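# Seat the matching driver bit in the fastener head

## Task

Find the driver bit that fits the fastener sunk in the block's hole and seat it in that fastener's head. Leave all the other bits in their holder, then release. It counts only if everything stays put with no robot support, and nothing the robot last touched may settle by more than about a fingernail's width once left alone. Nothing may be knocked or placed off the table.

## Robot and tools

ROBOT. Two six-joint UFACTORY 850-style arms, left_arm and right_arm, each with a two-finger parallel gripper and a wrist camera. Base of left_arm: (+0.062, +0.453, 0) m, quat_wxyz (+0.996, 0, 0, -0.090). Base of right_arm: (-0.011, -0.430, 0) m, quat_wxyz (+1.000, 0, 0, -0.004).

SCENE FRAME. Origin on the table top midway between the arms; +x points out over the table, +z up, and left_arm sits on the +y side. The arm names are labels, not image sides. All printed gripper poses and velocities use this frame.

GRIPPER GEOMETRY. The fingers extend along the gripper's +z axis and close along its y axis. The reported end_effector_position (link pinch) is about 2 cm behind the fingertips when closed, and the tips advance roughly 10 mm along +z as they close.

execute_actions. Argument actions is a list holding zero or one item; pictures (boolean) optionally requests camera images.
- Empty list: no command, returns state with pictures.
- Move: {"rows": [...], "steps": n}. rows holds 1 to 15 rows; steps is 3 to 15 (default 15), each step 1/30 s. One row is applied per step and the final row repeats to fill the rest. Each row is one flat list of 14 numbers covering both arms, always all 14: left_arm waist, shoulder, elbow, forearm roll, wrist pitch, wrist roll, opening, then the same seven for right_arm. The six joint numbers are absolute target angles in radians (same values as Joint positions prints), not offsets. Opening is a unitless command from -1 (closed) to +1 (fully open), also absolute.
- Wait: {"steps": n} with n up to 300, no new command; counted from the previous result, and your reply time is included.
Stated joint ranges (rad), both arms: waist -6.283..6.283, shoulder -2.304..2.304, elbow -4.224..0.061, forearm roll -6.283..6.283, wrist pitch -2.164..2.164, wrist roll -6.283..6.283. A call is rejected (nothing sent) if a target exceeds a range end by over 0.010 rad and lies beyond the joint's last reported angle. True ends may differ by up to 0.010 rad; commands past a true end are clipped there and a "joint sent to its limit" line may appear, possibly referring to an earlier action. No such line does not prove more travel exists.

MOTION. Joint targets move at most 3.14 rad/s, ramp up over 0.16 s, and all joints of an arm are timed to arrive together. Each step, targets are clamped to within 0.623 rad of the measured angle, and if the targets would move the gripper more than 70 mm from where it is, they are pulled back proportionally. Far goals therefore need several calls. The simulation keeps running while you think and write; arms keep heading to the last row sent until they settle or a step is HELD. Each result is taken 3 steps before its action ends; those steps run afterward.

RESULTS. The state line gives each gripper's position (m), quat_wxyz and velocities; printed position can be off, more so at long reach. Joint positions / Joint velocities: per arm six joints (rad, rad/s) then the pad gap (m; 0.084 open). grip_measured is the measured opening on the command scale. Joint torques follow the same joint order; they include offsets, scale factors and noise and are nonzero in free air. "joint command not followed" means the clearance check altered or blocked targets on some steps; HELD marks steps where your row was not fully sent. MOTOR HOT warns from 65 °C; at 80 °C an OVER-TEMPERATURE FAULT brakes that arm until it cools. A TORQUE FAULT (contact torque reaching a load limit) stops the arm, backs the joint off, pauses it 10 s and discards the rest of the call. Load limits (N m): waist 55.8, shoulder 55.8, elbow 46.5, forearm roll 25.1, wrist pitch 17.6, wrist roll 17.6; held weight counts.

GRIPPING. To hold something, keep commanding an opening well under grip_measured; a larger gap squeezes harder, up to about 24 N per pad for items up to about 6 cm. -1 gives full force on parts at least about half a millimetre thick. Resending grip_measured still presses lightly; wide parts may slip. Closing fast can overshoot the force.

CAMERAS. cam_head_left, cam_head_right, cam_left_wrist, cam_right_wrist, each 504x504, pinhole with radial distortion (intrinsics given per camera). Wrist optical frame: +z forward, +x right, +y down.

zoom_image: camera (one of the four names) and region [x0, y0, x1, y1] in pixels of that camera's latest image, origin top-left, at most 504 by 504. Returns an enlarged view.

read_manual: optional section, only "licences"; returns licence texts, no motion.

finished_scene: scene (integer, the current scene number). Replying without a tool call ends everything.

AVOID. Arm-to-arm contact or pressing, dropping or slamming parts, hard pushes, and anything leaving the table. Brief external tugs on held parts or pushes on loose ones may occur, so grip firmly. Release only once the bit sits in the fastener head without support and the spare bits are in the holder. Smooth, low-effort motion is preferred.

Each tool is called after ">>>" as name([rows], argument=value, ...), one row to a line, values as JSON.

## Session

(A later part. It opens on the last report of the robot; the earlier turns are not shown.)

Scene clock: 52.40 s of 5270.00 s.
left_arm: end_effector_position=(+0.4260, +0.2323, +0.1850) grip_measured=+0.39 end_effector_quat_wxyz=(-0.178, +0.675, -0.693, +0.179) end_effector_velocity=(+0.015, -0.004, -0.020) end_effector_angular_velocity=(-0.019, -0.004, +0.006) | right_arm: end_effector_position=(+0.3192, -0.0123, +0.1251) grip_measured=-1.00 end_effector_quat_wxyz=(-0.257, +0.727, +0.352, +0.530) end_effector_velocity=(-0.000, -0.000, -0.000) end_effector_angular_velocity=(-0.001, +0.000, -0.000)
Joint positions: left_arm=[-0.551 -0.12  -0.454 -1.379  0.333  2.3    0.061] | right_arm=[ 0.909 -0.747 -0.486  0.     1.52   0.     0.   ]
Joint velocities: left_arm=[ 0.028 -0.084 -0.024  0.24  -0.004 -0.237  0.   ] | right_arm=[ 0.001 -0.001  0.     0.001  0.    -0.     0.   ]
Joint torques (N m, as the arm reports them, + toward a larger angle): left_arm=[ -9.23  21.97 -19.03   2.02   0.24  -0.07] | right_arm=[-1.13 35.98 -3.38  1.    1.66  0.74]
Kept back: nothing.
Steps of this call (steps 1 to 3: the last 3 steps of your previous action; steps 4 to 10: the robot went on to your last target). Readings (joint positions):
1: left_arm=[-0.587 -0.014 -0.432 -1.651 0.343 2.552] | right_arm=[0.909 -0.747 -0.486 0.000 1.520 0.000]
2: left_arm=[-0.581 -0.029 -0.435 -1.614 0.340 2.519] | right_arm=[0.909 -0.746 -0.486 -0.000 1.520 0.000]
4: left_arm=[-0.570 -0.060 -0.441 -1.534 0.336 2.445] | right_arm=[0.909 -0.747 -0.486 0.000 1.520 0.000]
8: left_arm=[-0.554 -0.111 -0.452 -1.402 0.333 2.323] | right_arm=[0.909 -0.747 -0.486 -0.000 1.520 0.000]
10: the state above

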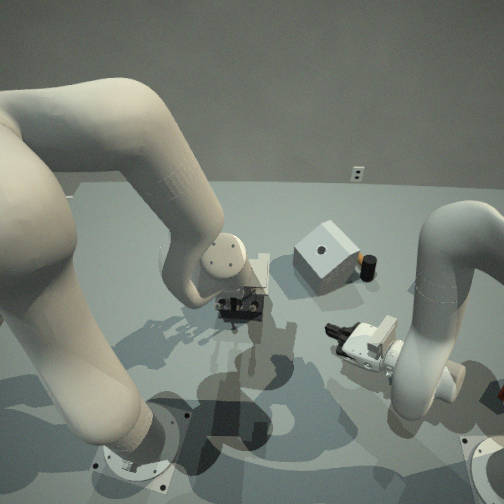

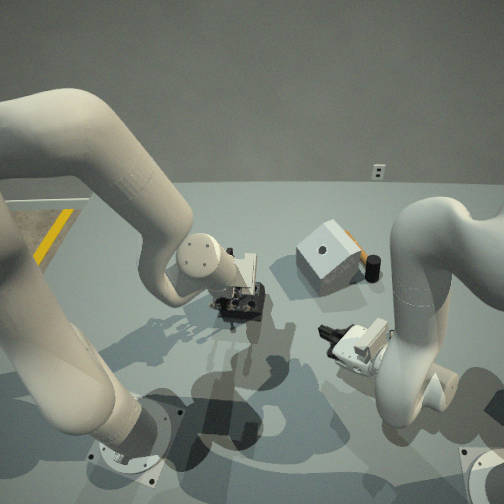

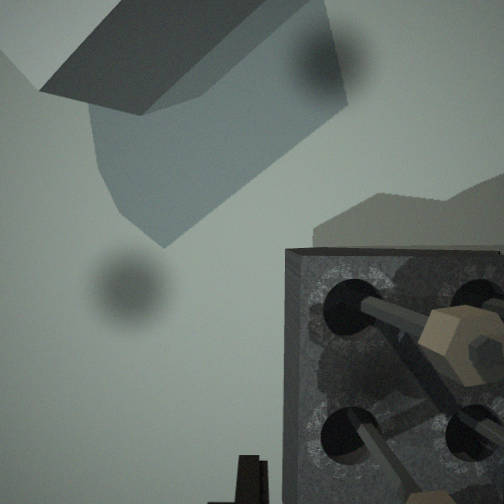

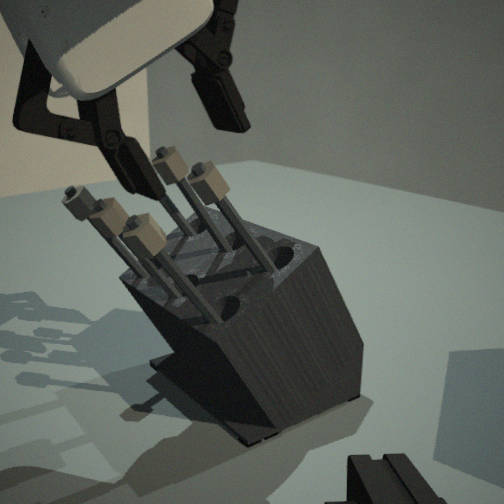

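>>> execute_actions([
  {"rows":[[-0.5441,-0.1281,-0.46,-1.3614,0.3306,2.2871,0.3,0.909,-0.7465,-0.486,0,1.52,0,-1],[-0.5441,-0.1281,-0.46,-1.3614,0.3306,2.2871,0.2,0.909,-0.7465,-0.486,0,1.52,0,-1],[-0.5441,-0.1281,-0.46,-1.3614,0.3306,2.2871,0.1,0.909,-0.7465,-0.486,0,1.52,0,-1],[-0.5441,-0.1281,-0.46,-1.3614,0.3306,2.2871,0,0.909,-0.7465,-0.486,0,1.52,0,-1],[-0.5441,-0.1281,-0.46,-1.3614,0.3306,2.2871,-0.1,0.909,-0.7465,-0.486,0,1.52,0,-1],[-0.5441,-0.1281,-0.46,-1.3614,0.3306,2.2871,-0.2,0.909,-0.7465,-0.486,0,1.52,0,-1],[-0.5441,-0.1281,-0.46,-1.3614,0.3306,2.2871,-0.3,0.909,-0.7465,-0.486,0,1.52,0,-1],[-0.5441,-0.1281,-0.46,-1.3614,0.3306,2.2871,-0.4,0.909,-0.7465,-0.486,0,1.52,0,-1],[-0.5441,-0.1281,-0.46,-1.3614,0.3306,2.2871,-0.5,0.909,-0.7465,-0.486,0,1.52,0,-1],[-0.5441,-0.1281,-0.46,-1.3614,0.3306,2.2871,-0.56,0.909,-0.7465,-0.486,0,1.52,0,-1],[-0.5441,-0.1281,-0.46,-1.3614,0.3306,2.2871,-0.62,0.909,-0.7465,-0.486,0,1.52,0,-1],[-0.5441,-0.1281,-0.46,-1.3614,0.3306,2.2871,-0.75,0.909,-0.7465,-0.486,0,1.52,0,-1],[-0.5441,-0.1281,-0.46,-1.3614,0.3306,2.2871,-0.9,0.909,-0.7465,-0.486,0,1.52,0,-1]],"steps":15},
])

>>> execute_actions([
  {"rows":[[-0.5495,-0.11,-0.4559,-1.41,0.33,2.3325,-0.9,0.909,-0.7465,-0.486,0,1.52,0,-1],[-0.5551,-0.0923,-0.452,-1.458,0.3295,2.3785,-0.9,0.909,-0.7465,-0.486,0,1.52,0,-1],[-0.5605,-0.0744,-0.4483,-1.506,0.33,2.424,-0.9,0.909,-0.7465,-0.486,0,1.52,0,-1],[-0.5662,-0.0565,-0.4448,-1.5545,0.331,2.4695,-0.9,0.909,-0.7465,-0.486,0,1.52,0,-1],[-0.5719,-0.038,-0.4418,-1.601,0.334,2.5135,-0.9,0.909,-0.7465,-0.486,0,1.52,0,-1],[-0.5775,-0.02,-0.4388,-1.648,0.337,2.5575,-0.9,0.909,-0.7465,-0.486,0,1.52,0,-1],[-0.5835,-0.002,-0.4363,-1.694,0.341,2.6005,-0.9,0.909,-0.7465,-0.486,0,1.52,0,-1],[-0.5893,0.0162,-0.4336,-1.74,0.346,2.6435,-0.9,0.909,-0.7465,-0.486,0,1.52,0,-1],[-0.5953,0.034,-0.4315,-1.785,0.352,2.685,-0.9,0.909,-0.7465,-0.486,0,1.52,0,-1],[-0.6014,0.0515,-0.4295,-1.829,0.359,2.726,-0.9,0.909,-0.7465,-0.486,0,1.52,0,-1],[-0.6076,0.069,-0.4278,-1.872,0.3665,2.766,-0.9,0.909,-0.7465,-0.486,0,1.52,0,-1],[-0.6138,0.0865,-0.4263,-1.914,0.3745,2.805,-0.9,0.909,-0.7465,-0.486,0,1.52,0,-1],[-0.62,0.1037,-0.4251,-1.954,0.383,2.843,-0.9,0.909,-0.7465,-0.486,0,1.52,0,-1],[-0.6264,0.1208,-0.4241,-1.993,0.392,2.879,-0.9,0.909,-0.7465,-0.486,0,1.52,0,-1],[-0.6329,0.1378,-0.4233,-2.031,0.4015,2.915,-0.9,0.909,-0.7465,-0.486,0,1.52,0,-1]],"steps":15},
])

>>> execute_actions([
  {"rows":[[-0.6394,0.1547,-0.4228,-2.068,0.4113,2.949,-0.9,0.89,-0.7465,-0.486,0,1.52,0,-1],[-0.6475,0.1737,-0.4228,-2.106,0.425,2.983,-0.9,0.87,-0.7465,-0.486,0,1.52,0,-1],[-0.6555,0.1926,-0.423,-2.143,0.439,3.016,-0.9,0.85,-0.7465,-0.486,0,1.52,0,-1],[-0.6635,0.2115,-0.4233,-2.179,0.453,3.048,-0.9,0.83,-0.7465,-0.486,0,1.52,0,-1],[-0.674,0.2345,-0.425,-2.217,0.473,3.082,-0.9,0.81,-0.7465,-0.486,0,1.52,0,-1],[-0.6845,0.2574,-0.4265,-2.254,0.493,3.115,-0.9,0.79,-0.7465,-0.486,0,1.52,0,-1],[-0.695,0.2803,-0.4285,-2.2915,0.5136,3.148,-0.9,0.77,-0.7465,-0.486,0,1.52,0,-1],[-0.707,0.303,-0.433,-2.322,0.539,3.174,-0.9,0.75,-0.7465,-0.486,0,1.52,0,-1],[-0.719,0.326,-0.438,-2.353,0.564,3.2,-0.9,0.73,-0.7465,-0.486,0,1.52,0,-1],[-0.731,0.349,-0.443,-2.384,0.589,3.226,-0.9,0.71,-0.7465,-0.486,0,1.52,0,-1],[-0.743,0.372,-0.448,-2.415,0.614,3.252,-0.9,0.69,-0.7465,-0.486,0,1.52,0,-1],[-0.7555,0.395,-0.453,-2.446,0.639,3.279,-0.9,0.66,-0.7465,-0.486,0,1.52,0,-1],[-0.7555,0.395,-0.453,-2.446,0.639,3.279,-0.9,0.63,-0.7465,-0.486,0,1.52,0,-1],[-0.7555,0.395,-0.453,-2.446,0.639,3.279,-0.9,0.6,-0.7465,-0.486,0,1.52,0,-1],[-0.7555,0.395,-0.453,-2.446,0.639,3.279,-0.9,0.567,-0.7465,-0.486,0,1.52,0,-1]],"steps":15},
])

>>> execute_actions([
  {"steps":8},
], pictures=true)

>>> zoom_image(camera="cam_left_wrist", region=[285,340,375,430])

Scene clock: 53.53 s of 5270.00 s.
left_arm: end_effector_position=(+0.4289, +0.2321, +0.1836) grip_measured=-0.60 end_effector_quat_wxyz=(-0.178, +0.676, -0.692, +0.180) end_effector_velocity=(-0.002, -0.000, -0.001) end_effector_angular_velocity=(-0.004, +0.008, -0.001) | right_arm: end_effector_position=(+0.3192, -0.0123, +0.1251) grip_measured=-1.00 end_effector_quat_wxyz=(-0.257, +0.727, +0.352, +0.530) end_effector_velocity=(+0.000, -0.001, -0.000) end_effector_angular_velocity=(-0.001, -0.000, -0.002)
Joint positions: left_arm=[-0.544 -0.128 -0.46  -1.361  0.331  2.287  0.018] | right_arm=[ 0.909 -0.747 -0.486 -0.     1.52  -0.     0.   ]
Joint velocities: left_arm=[ 0.001  0.     0.002 -0.002 -0.009  0.001 -0.007] | right_arm=[-0.    -0.001  0.001  0.002  0.001 -0.     0.   ]
Joint torques (N m, as the arm reports them, + toward a larger angle): left_arm=[ -4.58  14.07 -19.69   4.34   0.89  -0.24] | right_arm=[-0.46 36.15 -3.13  0.96  1.64  0.81]
Steps of this call (steps 1 to 22: the robot went on to your last target; steps 23 to 34: the first 12 steps of this action). Readings (joint positions):
23: left_arm=[-0.548 -0.128 -0.457 -1.355 0.333 2.278] | right_arm=[0.909 -0.747 -0.486 -0.000 1.520 0.000]
24: left_arm=[-0.547 -0.128 -0.457 -1.356 0.332 2.279] | right_arm=[0.909 -0.747 -0.486 -0.000 1.520 -0.000]
26: left_arm=[-0.546 -0.128 -0.458 -1.359 0.332 2.283] | right_arm=[0.909 -0.746 -0.486 0.000 1.520 -0.000]
30: left_arm=[-0.544 -0.128 -0.460 -1.361 0.331 2.286] | right_arm=[0.909 -0.746 -0.486 -0.000 1.520 0.000]
34: the state above

Scene clock: 54.03 s of 5270.00 s.
left_arm: end_effector_position=(+0.4103, +0.2327, +0.2186) grip_measured=-0.60 end_effector_quat_wxyz=(-0.179, +0.676, -0.692, +0.180) end_effector_velocity=(-0.075, +0.002, +0.143) end_effector_angular_velocity=(-0.004, -0.021, +0.015) | right_arm: end_effector_position=(+0.3192, -0.0123, +0.1251) grip_measured=-1.00 end_effector_quat_wxyz=(-0.257, +0.727, +0.352, +0.530) end_effector_velocity=(-0.001, +0.000, -0.001) end_effector_angular_velocity=(-0.001, +0.001, +0.002)
Joint positions: left_arm=[-0.584  0.    -0.437 -1.697  0.345  2.603  0.018] | right_arm=[ 0.909 -0.747 -0.486  0.     1.52   0.     0.   ]
Joint velocities: left_arm=[-0.172  0.518  0.072 -1.314  0.143  1.222 -0.   ] | right_arm=[ 0.001 -0.001 -0.    -0.002  0.    -0.     0.   ]
Joint torques (N m, as the arm reports them, + toward a larger angle): left_arm=[ -5.93  15.67 -21.42   4.74   0.4   -0.16] | right_arm=[-0.93 36.69 -2.59  0.83  1.71  0.65]
Steps of this call (steps 1 to 3: the last 3 steps of your previous action; steps 4 to 15: the first 12 steps of this action). Readings (joint positions):
4: left_arm=[-0.544 -0.128 -0.460 -1.361 0.330 2.287] | right_arm=[0.909 -0.747 -0.486 -0.000 1.520 0.000]
5: left_arm=[-0.544 -0.127 -0.460 -1.364 0.330 2.290] | right_arm=[0.909 -0.747 -0.486 0.000 1.520 -0.000]
7: left_arm=[-0.548 -0.117 -0.457 -1.394 0.330 2.319] | right_arm=[0.909 -0.746 -0.486 -0.000 1.520 0.000]
11: left_arm=[-0.563 -0.066 -0.447 -1.527 0.332 2.443] | right_arm=[0.909 -0.747 -0.486 -0.000 1.520 -0.000]
15: the state above

Scene clock: 54.53 s of 5270.00 s.
left_arm: end_effector_position=(+0.3635, +0.2332, +0.3046) grip_measured=-0.60 end_effector_quat_wxyz=(-0.181, +0.676, -0.691, +0.182) end_effector_velocity=(-0.125, -0.003, +0.238) end_effector_angular_velocity=(-0.017, -0.004, +0.001) | right_arm: end_effector_position=(+0.3789, -0.0674, +0.1252) grip_measured=-1.00 end_effector_quat_wxyz=(-0.216, +0.752, +0.296, +0.548) end_effector_velocity=(+0.211, -0.227, -0.001) end_effector_angular_velocity=(-0.001, +0.001, -0.582)
Joint positions: left_arm=[-0.7    0.287 -0.433 -2.291  0.528  3.146  0.018] | right_arm=[ 0.757 -0.747 -0.486  0.     1.52   0.     0.   ]
Joint velocities: left_arm=[-0.341  0.685 -0.111 -1.019  0.681  0.877  0.   ] | right_arm=[-0.583 -0.001 -0.    -0.     0.    -0.     0.   ]
Joint torques (N m, as the arm reports them, + toward a larger angle): left_arm=[ -5.8    7.33 -26.14   3.72  -0.07  -0.29] | right_arm=[-0.94 36.07 -2.63  0.76  1.79  0.75]
Steps of this call (steps 1 to 3: the last 3 steps of your previous action; steps 4 to 15: the first 12 steps of this action). Readings (joint positions):
4: left_arm=[-0.608 0.070 -0.429 -1.870 0.370 2.764] | right_arm=[0.909 -0.746 -0.486 -0.000 1.520 -0.000]
5: left_arm=[-0.615 0.087 -0.427 -1.912 0.378 2.803] | right_arm=[0.907 -0.746 -0.486 -0.000 1.520 -0.000]
7: left_arm=[-0.628 0.123 -0.425 -1.993 0.397 2.878] | right_arm=[0.893 -0.747 -0.486 -0.000 1.520 -0.000]
11: left_arm=[-0.659 0.199 -0.425 -2.147 0.448 3.019] | right_arm=[0.832 -0.747 -0.486 0.000 1.520 0.000]
15: the state above

Scene clock: 54.80 s of 5270.00 s.
left_arm: end_effector_position=(+0.3419, +0.2334, +0.3385) grip_measured=-0.60 end_effector_quat_wxyz=(-0.176, +0.676, -0.693, +0.180) end_effector_velocity=(-0.021, +0.004, +0.019) end_effector_angular_velocity=(+0.010, +0.026, -0.009) | right_arm: end_effector_position=(+0.4332, -0.1364, +0.1252) grip_measured=-1.00 end_effector_quat_wxyz=(-0.170, +0.774, +0.233, +0.564) end_effector_velocity=(+0.079, -0.121, -0.001) end_effector_angular_velocity=(-0.001, +0.002, -0.270)
Joint positions: left_arm=[-0.752  0.387 -0.452 -2.435  0.631  3.27   0.018] | right_arm=[ 0.592 -0.746 -0.486  0.     1.52   0.     0.   ]
Joint velocities: left_arm=[-0.038  0.069 -0.009 -0.109  0.085  0.098  0.   ] | right_arm=[-0.272 -0.001  0.001 -0.001 -0.    -0.     0.   ]
Joint torques (N m, as the arm reports them, + toward a larger angle): left_arm=[ -7.79  -2.55 -27.33   5.52  -0.35  -0.17] | right_arm=[ 5.84 36.93 -2.77  0.48  1.73  0.78]
Kept back: nothing.
Steps of this call (steps 1 to 3: the last 3 steps of your previous action; steps 4 to 8: the robot went on to your last target). Readings (joint positions):
1: left_arm=[-0.712 0.310 -0.437 -2.325 0.551 3.175] | right_arm=[0.737 -0.747 -0.486 0.000 1.520 0.000]
2: left_arm=[-0.723 0.332 -0.442 -2.357 0.573 3.202] | right_arm=[0.715 -0.747 -0.486 -0.000 1.520 -0.000]
4: left_arm=[-0.740 0.365 -0.448 -2.402 0.606 3.241] | right_arm=[0.667 -0.747 -0.486 -0.000 1.520 -0.000]
8: the state above

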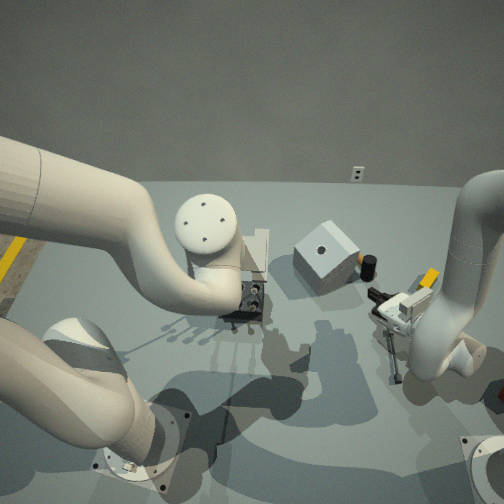

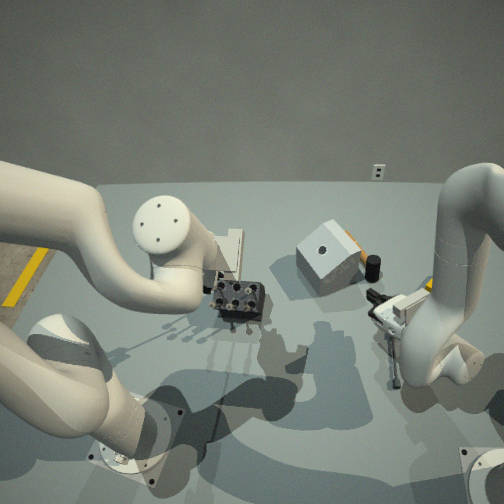

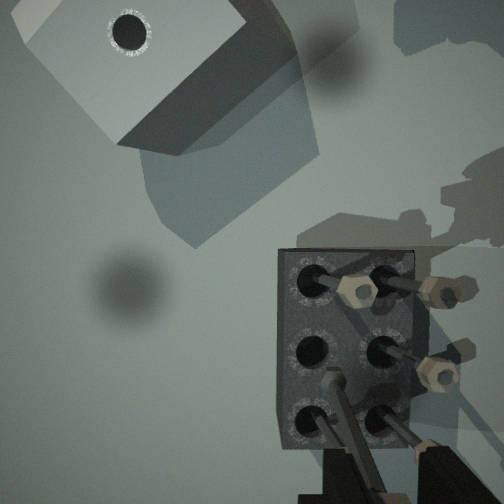

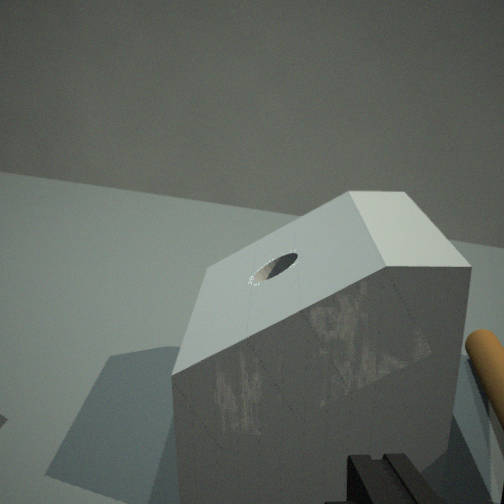

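Region (285, 340, 375, 430) of cam_left_wrist's 504x504 image, scaled by 5.600, with more detail than that image has.

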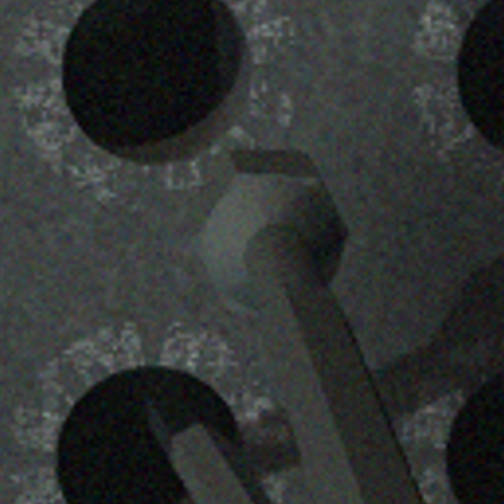

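>>> execute_actions([
  {"rows":[[-0.743,0.372,-0.448,-2.415,0.614,3.252,-0.9,0.59,-0.7465,-0.486,0,1.52,0,-1],[-0.731,0.349,-0.443,-2.384,0.589,3.226,-0.9,0.62,-0.7465,-0.486,0,1.52,0,-1],[-0.719,0.326,-0.438,-2.353,0.564,3.2,-0.9,0.65,-0.7465,-0.486,0,1.52,0,-1],[-0.707,0.303,-0.433,-2.322,0.539,3.174,-0.9,0.68,-0.7465,-0.486,0,1.52,0,-1],[-0.695,0.2803,-0.4285,-2.2915,0.5136,3.148,-0.9,0.71,-0.7465,-0.486,0,1.52,0,-1],[-0.6845,0.2574,-0.4265,-2.254,0.493,3.115,-0.9,0.74,-0.7465,-0.486,0,1.52,0,-1],[-0.674,0.2345,-0.425,-2.217,0.473,3.082,-0.9,0.77,-0.7465,-0.486,0,1.52,0,-1],[-0.6635,0.2115,-0.4233,-2.179,0.453,3.048,-0.9,0.8,-0.7465,-0.486,0,1.52,0,-1],[-0.6555,0.1926,-0.423,-2.143,0.439,3.016,-0.9,0.83,-0.7465,-0.486,0,1.52,0,-1],[-0.6475,0.1737,-0.4228,-2.106,0.425,2.983,-0.9,0.86,-0.7465,-0.486,0,1.52,0,-1],[-0.6394,0.1647,-0.4228,-2.087,0.418,2.966,-0.9,0.909,-0.7465,-0.486,0,1.52,0,-1]],"steps":15},
])

>>> execute_actions([
  {"steps":12},
], pictures=true)

>>> zoom_image(camera="cam_left_wrist", region=[285,340,375,430])

Scene clock: 55.60 s of 5270.00 s.
left_arm: end_effector_position=(+0.3733, +0.2333, +0.2849) grip_measured=-0.60 end_effector_quat_wxyz=(-0.180, +0.676, -0.691, +0.181) end_effector_velocity=(+0.104, +0.005, -0.181) end_effector_angular_velocity=(+0.007, +0.001, +0.007) | right_arm: end_effector_position=(+0.3718, -0.0599, +0.1252) grip_measured=-1.00 end_effector_quat_wxyz=(-0.221, +0.749, +0.303, +0.546) end_effector_velocity=(-0.283, +0.292, -0.000) end_effector_angular_velocity=(-0.001, +0.001, +0.763)
Joint positions: left_arm=[-0.673  0.229 -0.426 -2.203  0.473  3.069  0.018] | right_arm=[ 0.776 -0.747 -0.486 -0.     1.52  -0.     0.   ]
Joint velocities: left_arm=[ 0.276 -0.573  0.039  0.986 -0.489 -0.865 -0.   ] | right_arm=[ 0.763 -0.     0.001 -0.001  0.     0.     0.   ]
Joint torques (N m, as the arm reports them, + toward a larger angle): left_arm=[ -4.88  13.42 -26.9    2.03  -0.11   0.13] | right_arm=[ 1.32 34.55 -2.53  0.95  1.71  0.68]
Steps of this call (steps 1 to 12: the robot went on to your last target; steps 13 to 24: the first 12 steps of this action). Readings (joint positions):
13: left_arm=[-0.755 0.395 -0.453 -2.446 0.639 3.279] | right_arm=[0.568 -0.746 -0.486 -0.000 1.520 -0.000]
14: left_arm=[-0.754 0.393 -0.453 -2.443 0.637 3.276] | right_arm=[0.569 -0.747 -0.486 0.000 1.520 0.000]
16: left_arm=[-0.746 0.378 -0.450 -2.422 0.619 3.258] | right_arm=[0.587 -0.746 -0.486 0.000 1.520 0.000]
20: left_arm=[-0.711 0.310 -0.436 -2.330 0.548 3.180] | right_arm=[0.673 -0.747 -0.486 -0.000 1.520 -0.000]
24: the state above

Scene clock: 56.00 s of 5270.00 s.
left_arm: end_effector_position=(+0.3843, +0.2342, +0.2647) grip_measured=-0.60 end_effector_quat_wxyz=(-0.178, +0.677, -0.691, +0.180) end_effector_velocity=(+0.001, +0.001, -0.004) end_effector_angular_velocity=(+0.002, +0.003, -0.000) | right_arm: end_effector_position=(+0.3206, -0.0135, +0.1251) grip_measured=-1.00 end_effector_quat_wxyz=(-0.256, +0.728, +0.351, +0.530) end_effector_velocity=(-0.011, +0.009, +0.000) end_effector_angular_velocity=(+0.001, -0.001, +0.027)
Joint positions: left_arm=[-0.64   0.166 -0.423 -2.089  0.419  2.968  0.018] | right_arm=[ 0.906 -0.746 -0.486  0.     1.52   0.     0.   ]
Joint velocities: left_arm=[ 0.005 -0.012  0.002  0.019 -0.008 -0.016  0.   ] | right_arm=[ 0.027  0.    -0.001 -0.     0.     0.     0.   ]
Joint torques (N m, as the arm reports them, + toward a larger angle): left_arm=[ -6.01   9.14 -24.92   3.39   0.03   0.2 ] | right_arm=[-0.54 34.93 -3.08  0.78  1.74  0.75]
Kept back: nothing.
Steps of this call (steps 1 to 3: the last 3 steps of your previous action; steps 4 to 12: the robot went on to your last target). Readings (joint positions):
1: left_arm=[-0.664 0.211 -0.425 -2.172 0.458 3.042] | right_arm=[0.801 -0.747 -0.486 -0.000 1.520 -0.000]
2: left_arm=[-0.656 0.197 -0.424 -2.146 0.446 3.019] | right_arm=[0.826 -0.747 -0.486 -0.000 1.520 -0.000]
4: left_arm=[-0.648 0.180 -0.423 -2.116 0.432 2.992] | right_arm=[0.868 -0.747 -0.486 -0.000 1.520 -0.000]
8: left_arm=[-0.642 0.169 -0.423 -2.094 0.421 2.972] | right_arm=[0.899 -0.746 -0.486 -0.000 1.520 -0.000]
12: the state above

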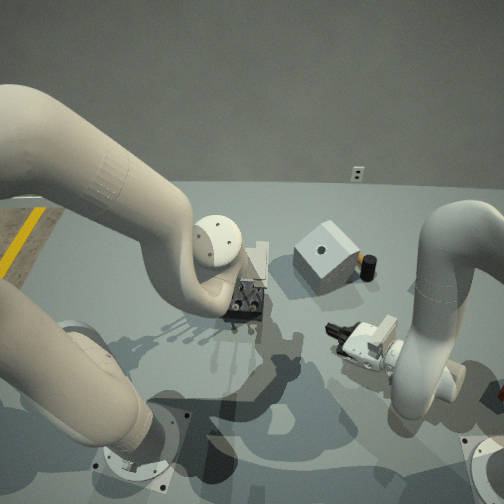

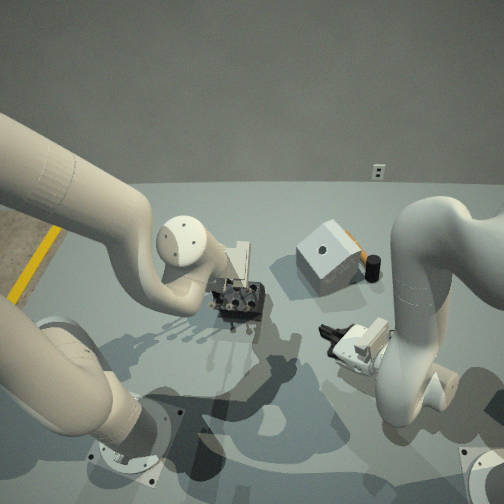

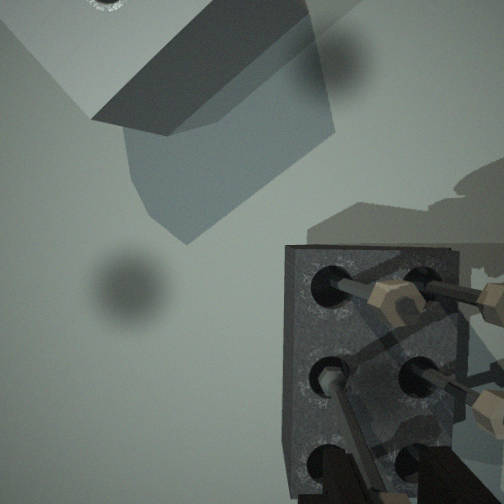

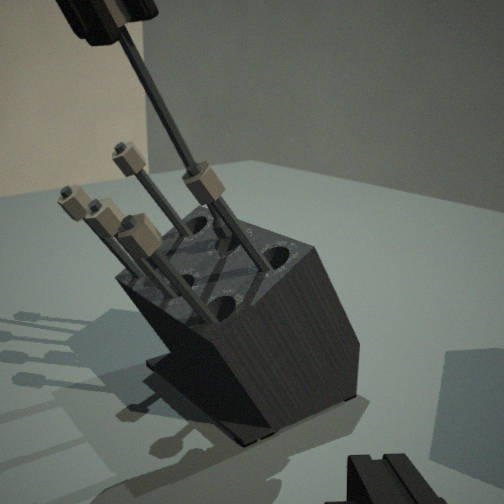

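Region (285, 340, 375, 430) of cam_left_wrist's 504x504 image, scaled by 5.600, with more detail than that image has.

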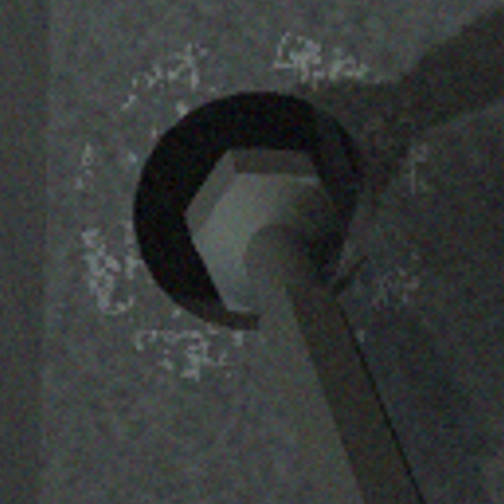

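>>> execute_actions([
  {"rows":[[-0.6345,0.1547,-0.4228,-2.068,0.4113,2.949,-0.9,0.909,-0.7465,-0.486,0,1.52,0,-1],[-0.6279,0.1378,-0.4233,-2.031,0.4015,2.915,-0.9,0.909,-0.7465,-0.486,0,1.52,0,-1],[-0.6214,0.1208,-0.4241,-1.993,0.392,2.879,-0.9,0.909,-0.7465,-0.486,0,1.52,0,-1],[-0.615,0.1037,-0.4251,-1.954,0.383,2.843,-0.9,0.909,-0.7465,-0.486,0,1.52,0,-1],[-0.6088,0.0865,-0.4263,-1.914,0.3745,2.805,-0.9,0.909,-0.7465,-0.486,0,1.52,0,-1],[-0.6026,0.069,-0.4278,-1.872,0.3665,2.766,-0.9,0.909,-0.7465,-0.486,0,1.52,0,-1],[-0.5964,0.0515,-0.4295,-1.829,0.359,2.726,-0.9,0.909,-0.7465,-0.486,0,1.52,0,-1],[-0.5903,0.034,-0.4315,-1.785,0.352,2.685,-0.9,0.909,-0.7465,-0.486,0,1.52,0,-1],[-0.5843,0.0162,-0.4336,-1.74,0.346,2.6435,-0.9,0.909,-0.7465,-0.486,0,1.52,0,-1],[-0.5785,-0.002,-0.4363,-1.694,0.341,2.6005,-0.9,0.909,-0.7465,-0.486,0,1.52,0,-1],[-0.5725,-0.02,-0.4388,-1.648,0.337,2.5575,-0.9,0.909,-0.7465,-0.486,0,1.52,0,-1],[-0.5669,-0.038,-0.4418,-1.601,0.334,2.5135,-0.9,0.909,-0.7465,-0.486,0,1.52,0,-1],[-0.5612,-0.0565,-0.4448,-1.5545,0.331,2.4695,-0.9,0.909,-0.7465,-0.486,0,1.52,0,-1],[-0.5555,-0.0744,-0.4483,-1.506,0.33,2.424,-0.9,0.909,-0.7465,-0.486,0,1.52,0,-1],[-0.5501,-0.0923,-0.452,-1.458,0.3295,2.3785,-0.9,0.909,-0.7465,-0.486,0,1.52,0,-1]],"steps":15},
])

>>> execute_actions([
  {"rows":[[-0.5445,-0.11,-0.4559,-1.41,0.33,2.3325,-0.9,0.909,-0.7465,-0.486,0,1.52,0,-1],[-0.5425,-0.117,-0.4575,-1.391,0.33,2.315,-0.9,0.909,-0.7465,-0.486,0,1.52,0,-1]],"steps":11},
])

Scene clock: 57.17 s of 5270.00 s.
left_arm: end_effector_position=(+0.4041, +0.2346, +0.2314) grip_measured=-0.60 end_effector_quat_wxyz=(-0.180, +0.678, -0.690, +0.180) end_effector_velocity=(+0.077, -0.002, -0.137) end_effector_angular_velocity=(+0.005, +0.006, -0.010) | right_arm: end_effector_position=(+0.3192, -0.0123, +0.1251) grip_measured=-1.00 end_effector_quat_wxyz=(-0.257, +0.727, +0.352, +0.530) end_effector_velocity=(-0.000, -0.000, +0.000) end_effector_angular_velocity=(+0.000, -0.000, +0.000)
Joint positions: left_arm=[-0.595  0.047 -0.431 -1.816  0.36   2.714  0.018] | right_arm=[ 0.909 -0.746 -0.486  0.     1.52   0.     0.   ]
Joint velocities: left_arm=[ 0.172 -0.496 -0.055  1.224 -0.187 -1.134  0.   ] | right_arm=[0.    0.    0.001 0.    0.001 0.    0.   ]
Joint torques (N m, as the arm reports them, + toward a larger angle): left_arm=[ -4.84  10.1  -23.18   4.98  -0.16  -0.25] | right_arm=[-0.07 35.92 -3.22  0.88  1.69  0.73]
Steps of this call (steps 1 to 23: the robot went on to your last target; steps 24 to 35: the first 12 steps of this action). Readings (joint positions):
24: left_arm=[-0.639 0.165 -0.423 -2.087 0.418 2.966] | right_arm=[0.909 -0.747 -0.486 0.000 1.520 0.000]
25: left_arm=[-0.639 0.164 -0.423 -2.085 0.417 2.964] | right_arm=[0.909 -0.746 -0.486 0.000 1.520 0.000]
27: left_arm=[-0.635 0.155 -0.423 -2.066 0.411 2.946] | right_arm=[0.909 -0.746 -0.486 0.000 1.520 -0.000]
31: left_arm=[-0.618 0.109 -0.425 -1.965 0.387 2.853] | right_arm=[0.909 -0.746 -0.486 -0.000 1.520 0.000]
35: the state above

Scene clock: 57.53 s of 5270.00 s.
left_arm: end_effector_position=(+0.4269, +0.2342, +0.1895) grip_measured=-0.60 end_effector_quat_wxyz=(-0.179, +0.677, -0.691, +0.179) end_effector_velocity=(+0.016, -0.003, -0.028) end_effector_angular_velocity=(-0.019, +0.001, +0.006) | right_arm: end_effector_position=(+0.3192, -0.0123, +0.1251) grip_measured=-1.00 end_effector_quat_wxyz=(-0.257, +0.727, +0.352, +0.530) end_effector_velocity=(-0.000, +0.000, -0.000) end_effector_angular_velocity=(-0.000, +0.001, +0.001)
Joint positions: left_arm=[-0.546 -0.107 -0.455 -1.42   0.331  2.343  0.018] | right_arm=[ 0.909 -0.746 -0.486  0.     1.52   0.     0.   ]
Joint velocities: left_arm=[ 0.034 -0.105 -0.024  0.298 -0.01  -0.293 -0.   ] | right_arm=[-0.    -0.     0.    -0.001 -0.     0.     0.   ]
Joint torques (N m, as the arm reports them, + toward a larger angle): left_arm=[ -5.17  15.54 -20.61   1.54   0.53  -0.05] | right_arm=[-1.29 35.22 -3.18  0.8   1.74  0.75]
Steps of this call (steps 1 to 3: the last 3 steps of your previous action; steps 4 to 11: the first 8 steps of this action). Readings (joint positions):
4: left_arm=[-0.573 -0.021 -0.440 -1.643 0.340 2.553] | right_arm=[0.909 -0.746 -0.486 -0.000 1.520 -0.000]
5: left_arm=[-0.567 -0.039 -0.443 -1.598 0.337 2.510] | right_arm=[0.909 -0.747 -0.486 0.000 1.520 0.000]
7: left_arm=[-0.557 -0.072 -0.449 -1.510 0.334 2.428] | right_arm=[0.909 -0.746 -0.486 -0.000 1.520 -0.000]
11: the state above

>>> execute_actions([
  {"rows":[[-0.5425,-0.117,-0.4575,-1.391,0.33,2.315,-0.65,0.909,-0.7465,-0.486,0,1.52,0,-1],[-0.5425,-0.117,-0.4575,-1.391,0.33,2.315,-0.56,0.909,-0.7465,-0.486,0,1.52,0,-1],[-0.5425,-0.117,-0.4575,-1.391,0.33,2.315,-0.48,0.909,-0.7465,-0.486,0,1.52,0,-1],[-0.5425,-0.117,-0.4575,-1.391,0.33,2.315,-0.38,0.909,-0.7465,-0.486,0,1.52,0,-1],[-0.5425,-0.117,-0.4575,-1.391,0.33,2.315,-0.25,0.909,-0.7465,-0.486,0,1.52,0,-1],[-0.5435,-0.117,-0.4575,-1.391,0.33,2.315,-0.1,0.909,-0.7465,-0.486,0,1.52,0,-1],[-0.5445,-0.117,-0.4575,-1.391,0.33,2.315,0.1,0.909,-0.7465,-0.486,0,1.52,0,-1],[-0.5455,-0.117,-0.4575,-1.391,0.33,2.315,0.25,0.909,-0.7465,-0.486,0,1.52,0,-1],[-0.5475,-0.117,-0.4575,-1.391,0.33,2.315,0.4,0.909,-0.7465,-0.486,0,1.52,0,-1],[-0.5495,-0.11,-0.4559,-1.41,0.33,2.3325,0.4,0.909,-0.7465,-0.486,0,1.52,0,-1],[-0.5551,-0.0923,-0.452,-1.458,0.3295,2.3785,0.4,0.909,-0.7465,-0.486,0,1.52,0,-1],[-0.5605,-0.0744,-0.4483,-1.506,0.33,2.424,0.4,0.909,-0.7465,-0.486,0,1.52,0,-1],[-0.5662,-0.0565,-0.4448,-1.5545,0.331,2.4695,0.4,0.909,-0.7465,-0.486,0,1.52,0,-1],[-0.5719,-0.038,-0.4418,-1.601,0.334,2.5135,0.4,0.909,-0.7465,-0.486,0,1.52,0,-1],[-0.5775,-0.02,-0.4388,-1.648,0.337,2.5575,0.4,0.909,-0.7465,-0.486,0,1.52,0,-1]],"steps":15},
])

>>> execute_actions([
  {"rows":[[-0.5835,-0.002,-0.4363,-1.694,0.341,2.6005,0.4,0.909,-0.7465,-0.486,0,1.52,0,-1],[-0.5893,0.0162,-0.4336,-1.74,0.346,2.6435,0.4,0.909,-0.7465,-0.486,0,1.52,0,-1],[-0.5953,0.034,-0.4315,-1.785,0.352,2.685,0.4,0.909,-0.7465,-0.486,0,1.52,0,-1],[-0.6014,0.0515,-0.4295,-1.829,0.359,2.726,0.4,0.909,-0.7465,-0.486,0,1.52,0,-1],[-0.6076,0.069,-0.4278,-1.872,0.3665,2.766,0.4,0.909,-0.7465,-0.486,0,1.52,0,-1],[-0.6076,0.069,-0.4278,-1.872,0.3665,2.766,0.4,0.909,-0.7465,-0.486,0,1.52,0,-1],[-0.6076,0.069,-0.4278,-1.872,0.3665,2.766,0.4,0.909,-0.7465,-0.486,0,1.52,0,-1],[-0.6355,0.0583,-0.426,-1.859,0.3746,2.725,0.3,0.909,-0.7465,-0.486,0,1.52,0,-1],[-0.6635,0.0477,-0.424,-1.845,0.3826,2.684,0.2,0.909,-0.7465,-0.486,0,1.52,0,-1],[-0.6914,0.037,-0.422,-1.832,0.3907,2.643,0.1,0.909,-0.7465,-0.486,0,1.52,0,-1],[-0.7193,0.0263,-0.42,-1.819,0.3988,2.602,0,0.909,-0.7465,-0.486,0,1.52,0,-1],[-0.7472,0.0156,-0.4184,-1.806,0.4068,2.561,-0.1,0.909,-0.7465,-0.486,0,1.52,0,-1],[-0.7752,0.005,-0.4165,-1.792,0.4149,2.52,-0.2,0.909,-0.7465,-0.486,0,1.52,0,-1],[-0.803,-0.0057,-0.4147,-1.779,0.423,2.48,-0.2,0.909,-0.7465,-0.486,0,1.52,0,-1],[-0.831,-0.0164,-0.4128,-1.7658,0.431,2.4387,-0.2,0.909,-0.7465,-0.486,0,1.52,0,-1]],"steps":15},
])

>>> execute_actions([
  {"rows":[[-0.831,-0.0164,-0.4128,-1.7658,0.431,2.4387,-0.2,0.909,-0.7465,-0.486,0,1.52,0,-1],[-0.831,-0.0164,-0.4128,-1.7658,0.431,2.4387,-0.2,0.909,-0.7465,-0.486,0,1.52,0,-1],[-0.831,-0.0164,-0.4128,-1.7658,0.431,2.4387,-0.2,0.909,-0.7465,-0.486,0,1.52,0,-1],[-0.8245,-0.032,-0.4145,-1.731,0.426,2.408,-0.2,0.909,-0.7465,-0.486,0,1.52,0,-1],[-0.8179,-0.0474,-0.4163,-1.697,0.4217,2.3766,-0.2,0.909,-0.7465,-0.486,0,1.52,0,-1],[-0.8115,-0.063,-0.4184,-1.662,0.418,2.345,-0.2,0.909,-0.7465,-0.486,0,1.52,0,-1],[-0.8051,-0.0788,-0.4205,-1.6275,0.4148,2.3136,-0.2,0.909,-0.7465,-0.486,0,1.52,0,-1]],"steps":15},
], pictures=true)

Scene clock: 58.60 s of 5270.00 s.
left_arm: end_effector_position=(+0.4270, +0.2329, +0.1873) grip_measured=+0.38 end_effector_quat_wxyz=(-0.178, +0.676, -0.692, +0.179) end_effector_velocity=(-0.025, -0.003, +0.026) end_effector_angular_velocity=(+0.013, +0.011, -0.022) | right_arm: end_effector_position=(+0.3192, -0.0123, +0.1251) grip_measured=-1.00 end_effector_quat_wxyz=(-0.257, +0.727, +0.352, +0.530) end_effector_velocity=(+0.000, +0.000, +0.000) end_effector_angular_velocity=(+0.001, -0.000, +0.000)
Joint positions: left_arm=[-0.547 -0.114 -0.457 -1.4    0.33   2.324  0.06 ] | right_arm=[ 0.909 -0.746 -0.486  0.     1.52  -0.     0.   ]
Joint velocities: left_arm=[-0.053  0.111  0.03  -0.316 -0.004  0.305  0.011] | right_arm=[-0.     0.001  0.    -0.    -0.     0.     0.   ]
Joint torques (N m, as the arm reports them, + toward a larger angle): left_arm=[ -3.78  19.1  -21.51  -2.83   0.55  -0.01] | right_arm=[-0.41 36.48 -2.99  0.75  1.66  0.79]
Steps of this call (steps 1 to 3: the last 3 steps of your previous action; steps 4 to 20: the robot went on to your last target; steps 21 to 32: the first 12 steps of this action). Readings (joint positions):
21: left_arm=[-0.543 -0.117 -0.457 -1.391 0.330 2.315] | right_arm=[0.909 -0.746 -0.486 -0.000 1.520 -0.000]
22: left_arm=[-0.543 -0.117 -0.457 -1.391 0.330 2.315] | right_arm=[0.909 -0.746 -0.486 0.000 1.520 0.000]
24: left_arm=[-0.543 -0.117 -0.458 -1.391 0.330 2.315] | right_arm=[0.909 -0.746 -0.486 -0.000 1.520 -0.000]
28: left_arm=[-0.543 -0.117 -0.458 -1.391 0.330 2.315] | right_arm=[0.909 -0.747 -0.486 -0.000 1.520 -0.000]
32: the state above

Scene clock: 59.10 s of 5270.00 s.
left_arm: end_effector_position=(+0.3934, +0.2253, +0.2303) grip_measured=+0.01 end_effector_quat_wxyz=(-0.179, +0.676, -0.692, +0.180) end_effector_velocity=(-0.135, -0.112, -0.057) end_effector_angular_velocity=(-0.009, +0.034, -0.002) | right_arm: end_effector_position=(+0.3192, -0.0123, +0.1251) grip_measured=-1.00 end_effector_quat_wxyz=(-0.257, +0.727, +0.352, +0.530) end_effector_velocity=(-0.000, -0.001, -0.001) end_effector_angular_velocity=(-0.002, +0.001, -0.001)
Joint positions: left_arm=[-0.638  0.048 -0.427 -1.834  0.374  2.699  0.045] | right_arm=[ 0.909 -0.746 -0.486 -0.     1.52  -0.     0.   ]
Joint velocities: left_arm=[-0.544 -0.116  0.052  0.022  0.174 -0.556 -0.13 ] | right_arm=[-0.    -0.002  0.     0.001 -0.001 -0.     0.   ]
Joint torques (N m, as the arm reports them, + toward a larger angle): left_arm=[ -8.95   1.25 -20.39   7.43  -0.32  -0.62] | right_arm=[-1.53 35.54 -2.97  0.85  1.67  0.78]
Steps of this call (steps 1 to 3: the last 3 steps of your previous action; steps 4 to 15: the first 12 steps of this action). Readings (joint positions):
4: left_arm=[-0.559 -0.078 -0.449 -1.497 0.331 2.415] | right_arm=[0.909 -0.746 -0.486 -0.000 1.520 0.000]
5: left_arm=[-0.564 -0.064 -0.447 -1.533 0.332 2.450] | right_arm=[0.909 -0.747 -0.486 -0.000 1.520 -0.000]
7: left_arm=[-0.574 -0.033 -0.442 -1.614 0.337 2.525] | right_arm=[0.909 -0.746 -0.486 0.000 1.520 -0.000]
11: left_arm=[-0.595 0.032 -0.433 -1.778 0.354 2.678] | right_arm=[0.909 -0.747 -0.486 0.000 1.520 0.000]
15: the state above

Scene clock: 59.60 s of 5270.00 s.
left_arm: end_effector_position=(+0.3555, +0.1878, +0.1921) grip_measured=-0.22 end_effector_quat_wxyz=(-0.178, +0.674, -0.693, +0.183) end_effector_velocity=(+0.011, -0.005, -0.035) end_effector_angular_velocity=(-0.004, +0.002, +0.001) | right_arm: end_effector_position=(+0.3192, -0.0123, +0.1251) grip_measured=-1.00 end_effector_quat_wxyz=(-0.257, +0.727, +0.352, +0.530) end_effector_velocity=(-0.001, -0.000, -0.001) end_effector_angular_velocity=(-0.002, +0.002, +0.001)
Joint positions: left_arm=[-0.807 -0.068 -0.419 -1.652  0.417  2.339  0.035] | right_arm=[ 0.909 -0.746 -0.486 -0.     1.52  -0.     0.   ]
Joint velocities: left_arm=[ 0.022 -0.123 -0.014  0.267 -0.02  -0.271  0.   ] | right_arm=[-0.    -0.002  0.    -0.001 -0.    -0.     0.   ]
Joint torques (N m, as the arm reports them, + toward a larger angle): left_arm=[ -2.62  17.73 -19.17   1.07   0.58   0.22] | right_arm=[-0.65 35.89 -3.13  0.95  1.71  0.77]
Steps of this call (steps 1 to 3: the last 3 steps of your previous action; steps 4 to 15: the first 12 steps of this action). Readings (joint positions):
4: left_arm=[-0.729 0.020 -0.420 -1.808 0.401 2.582] | right_arm=[0.909 -0.746 -0.486 0.000 1.520 -0.000]
5: left_arm=[-0.754 0.011 -0.418 -1.798 0.408 2.548] | right_arm=[0.909 -0.746 -0.486 0.000 1.520 -0.000]
7: left_arm=[-0.793 -0.004 -0.415 -1.781 0.419 2.493] | right_arm=[0.909 -0.747 -0.486 -0.000 1.520 -0.000]
11: left_arm=[-0.813 -0.034 -0.416 -1.723 0.422 2.410] | right_arm=[0.909 -0.746 -0.486 0.000 1.520 -0.000]
15: the state above

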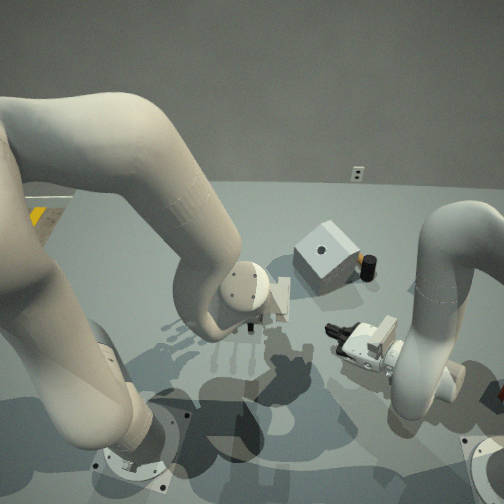

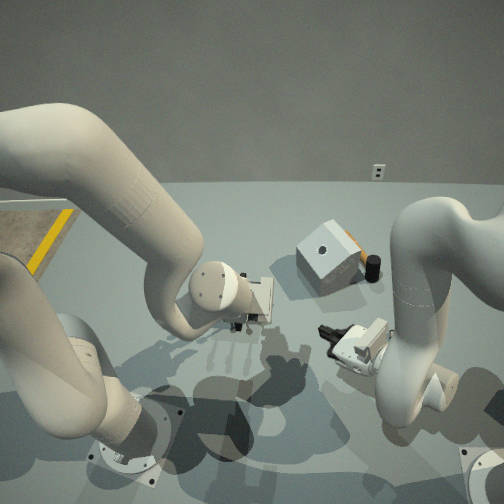

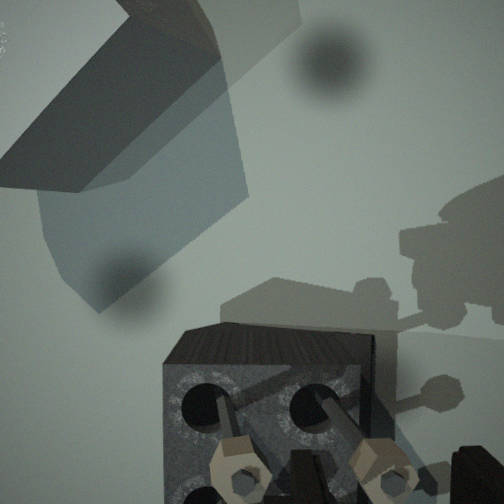

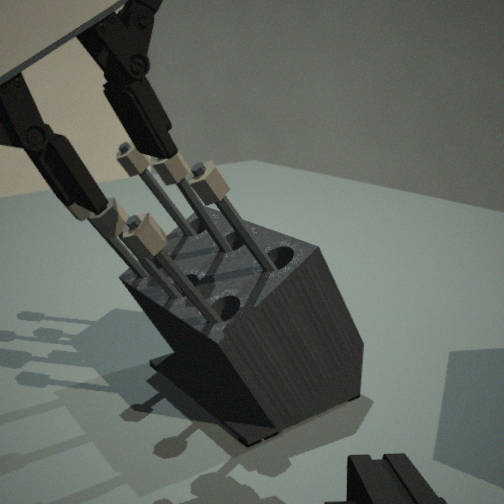

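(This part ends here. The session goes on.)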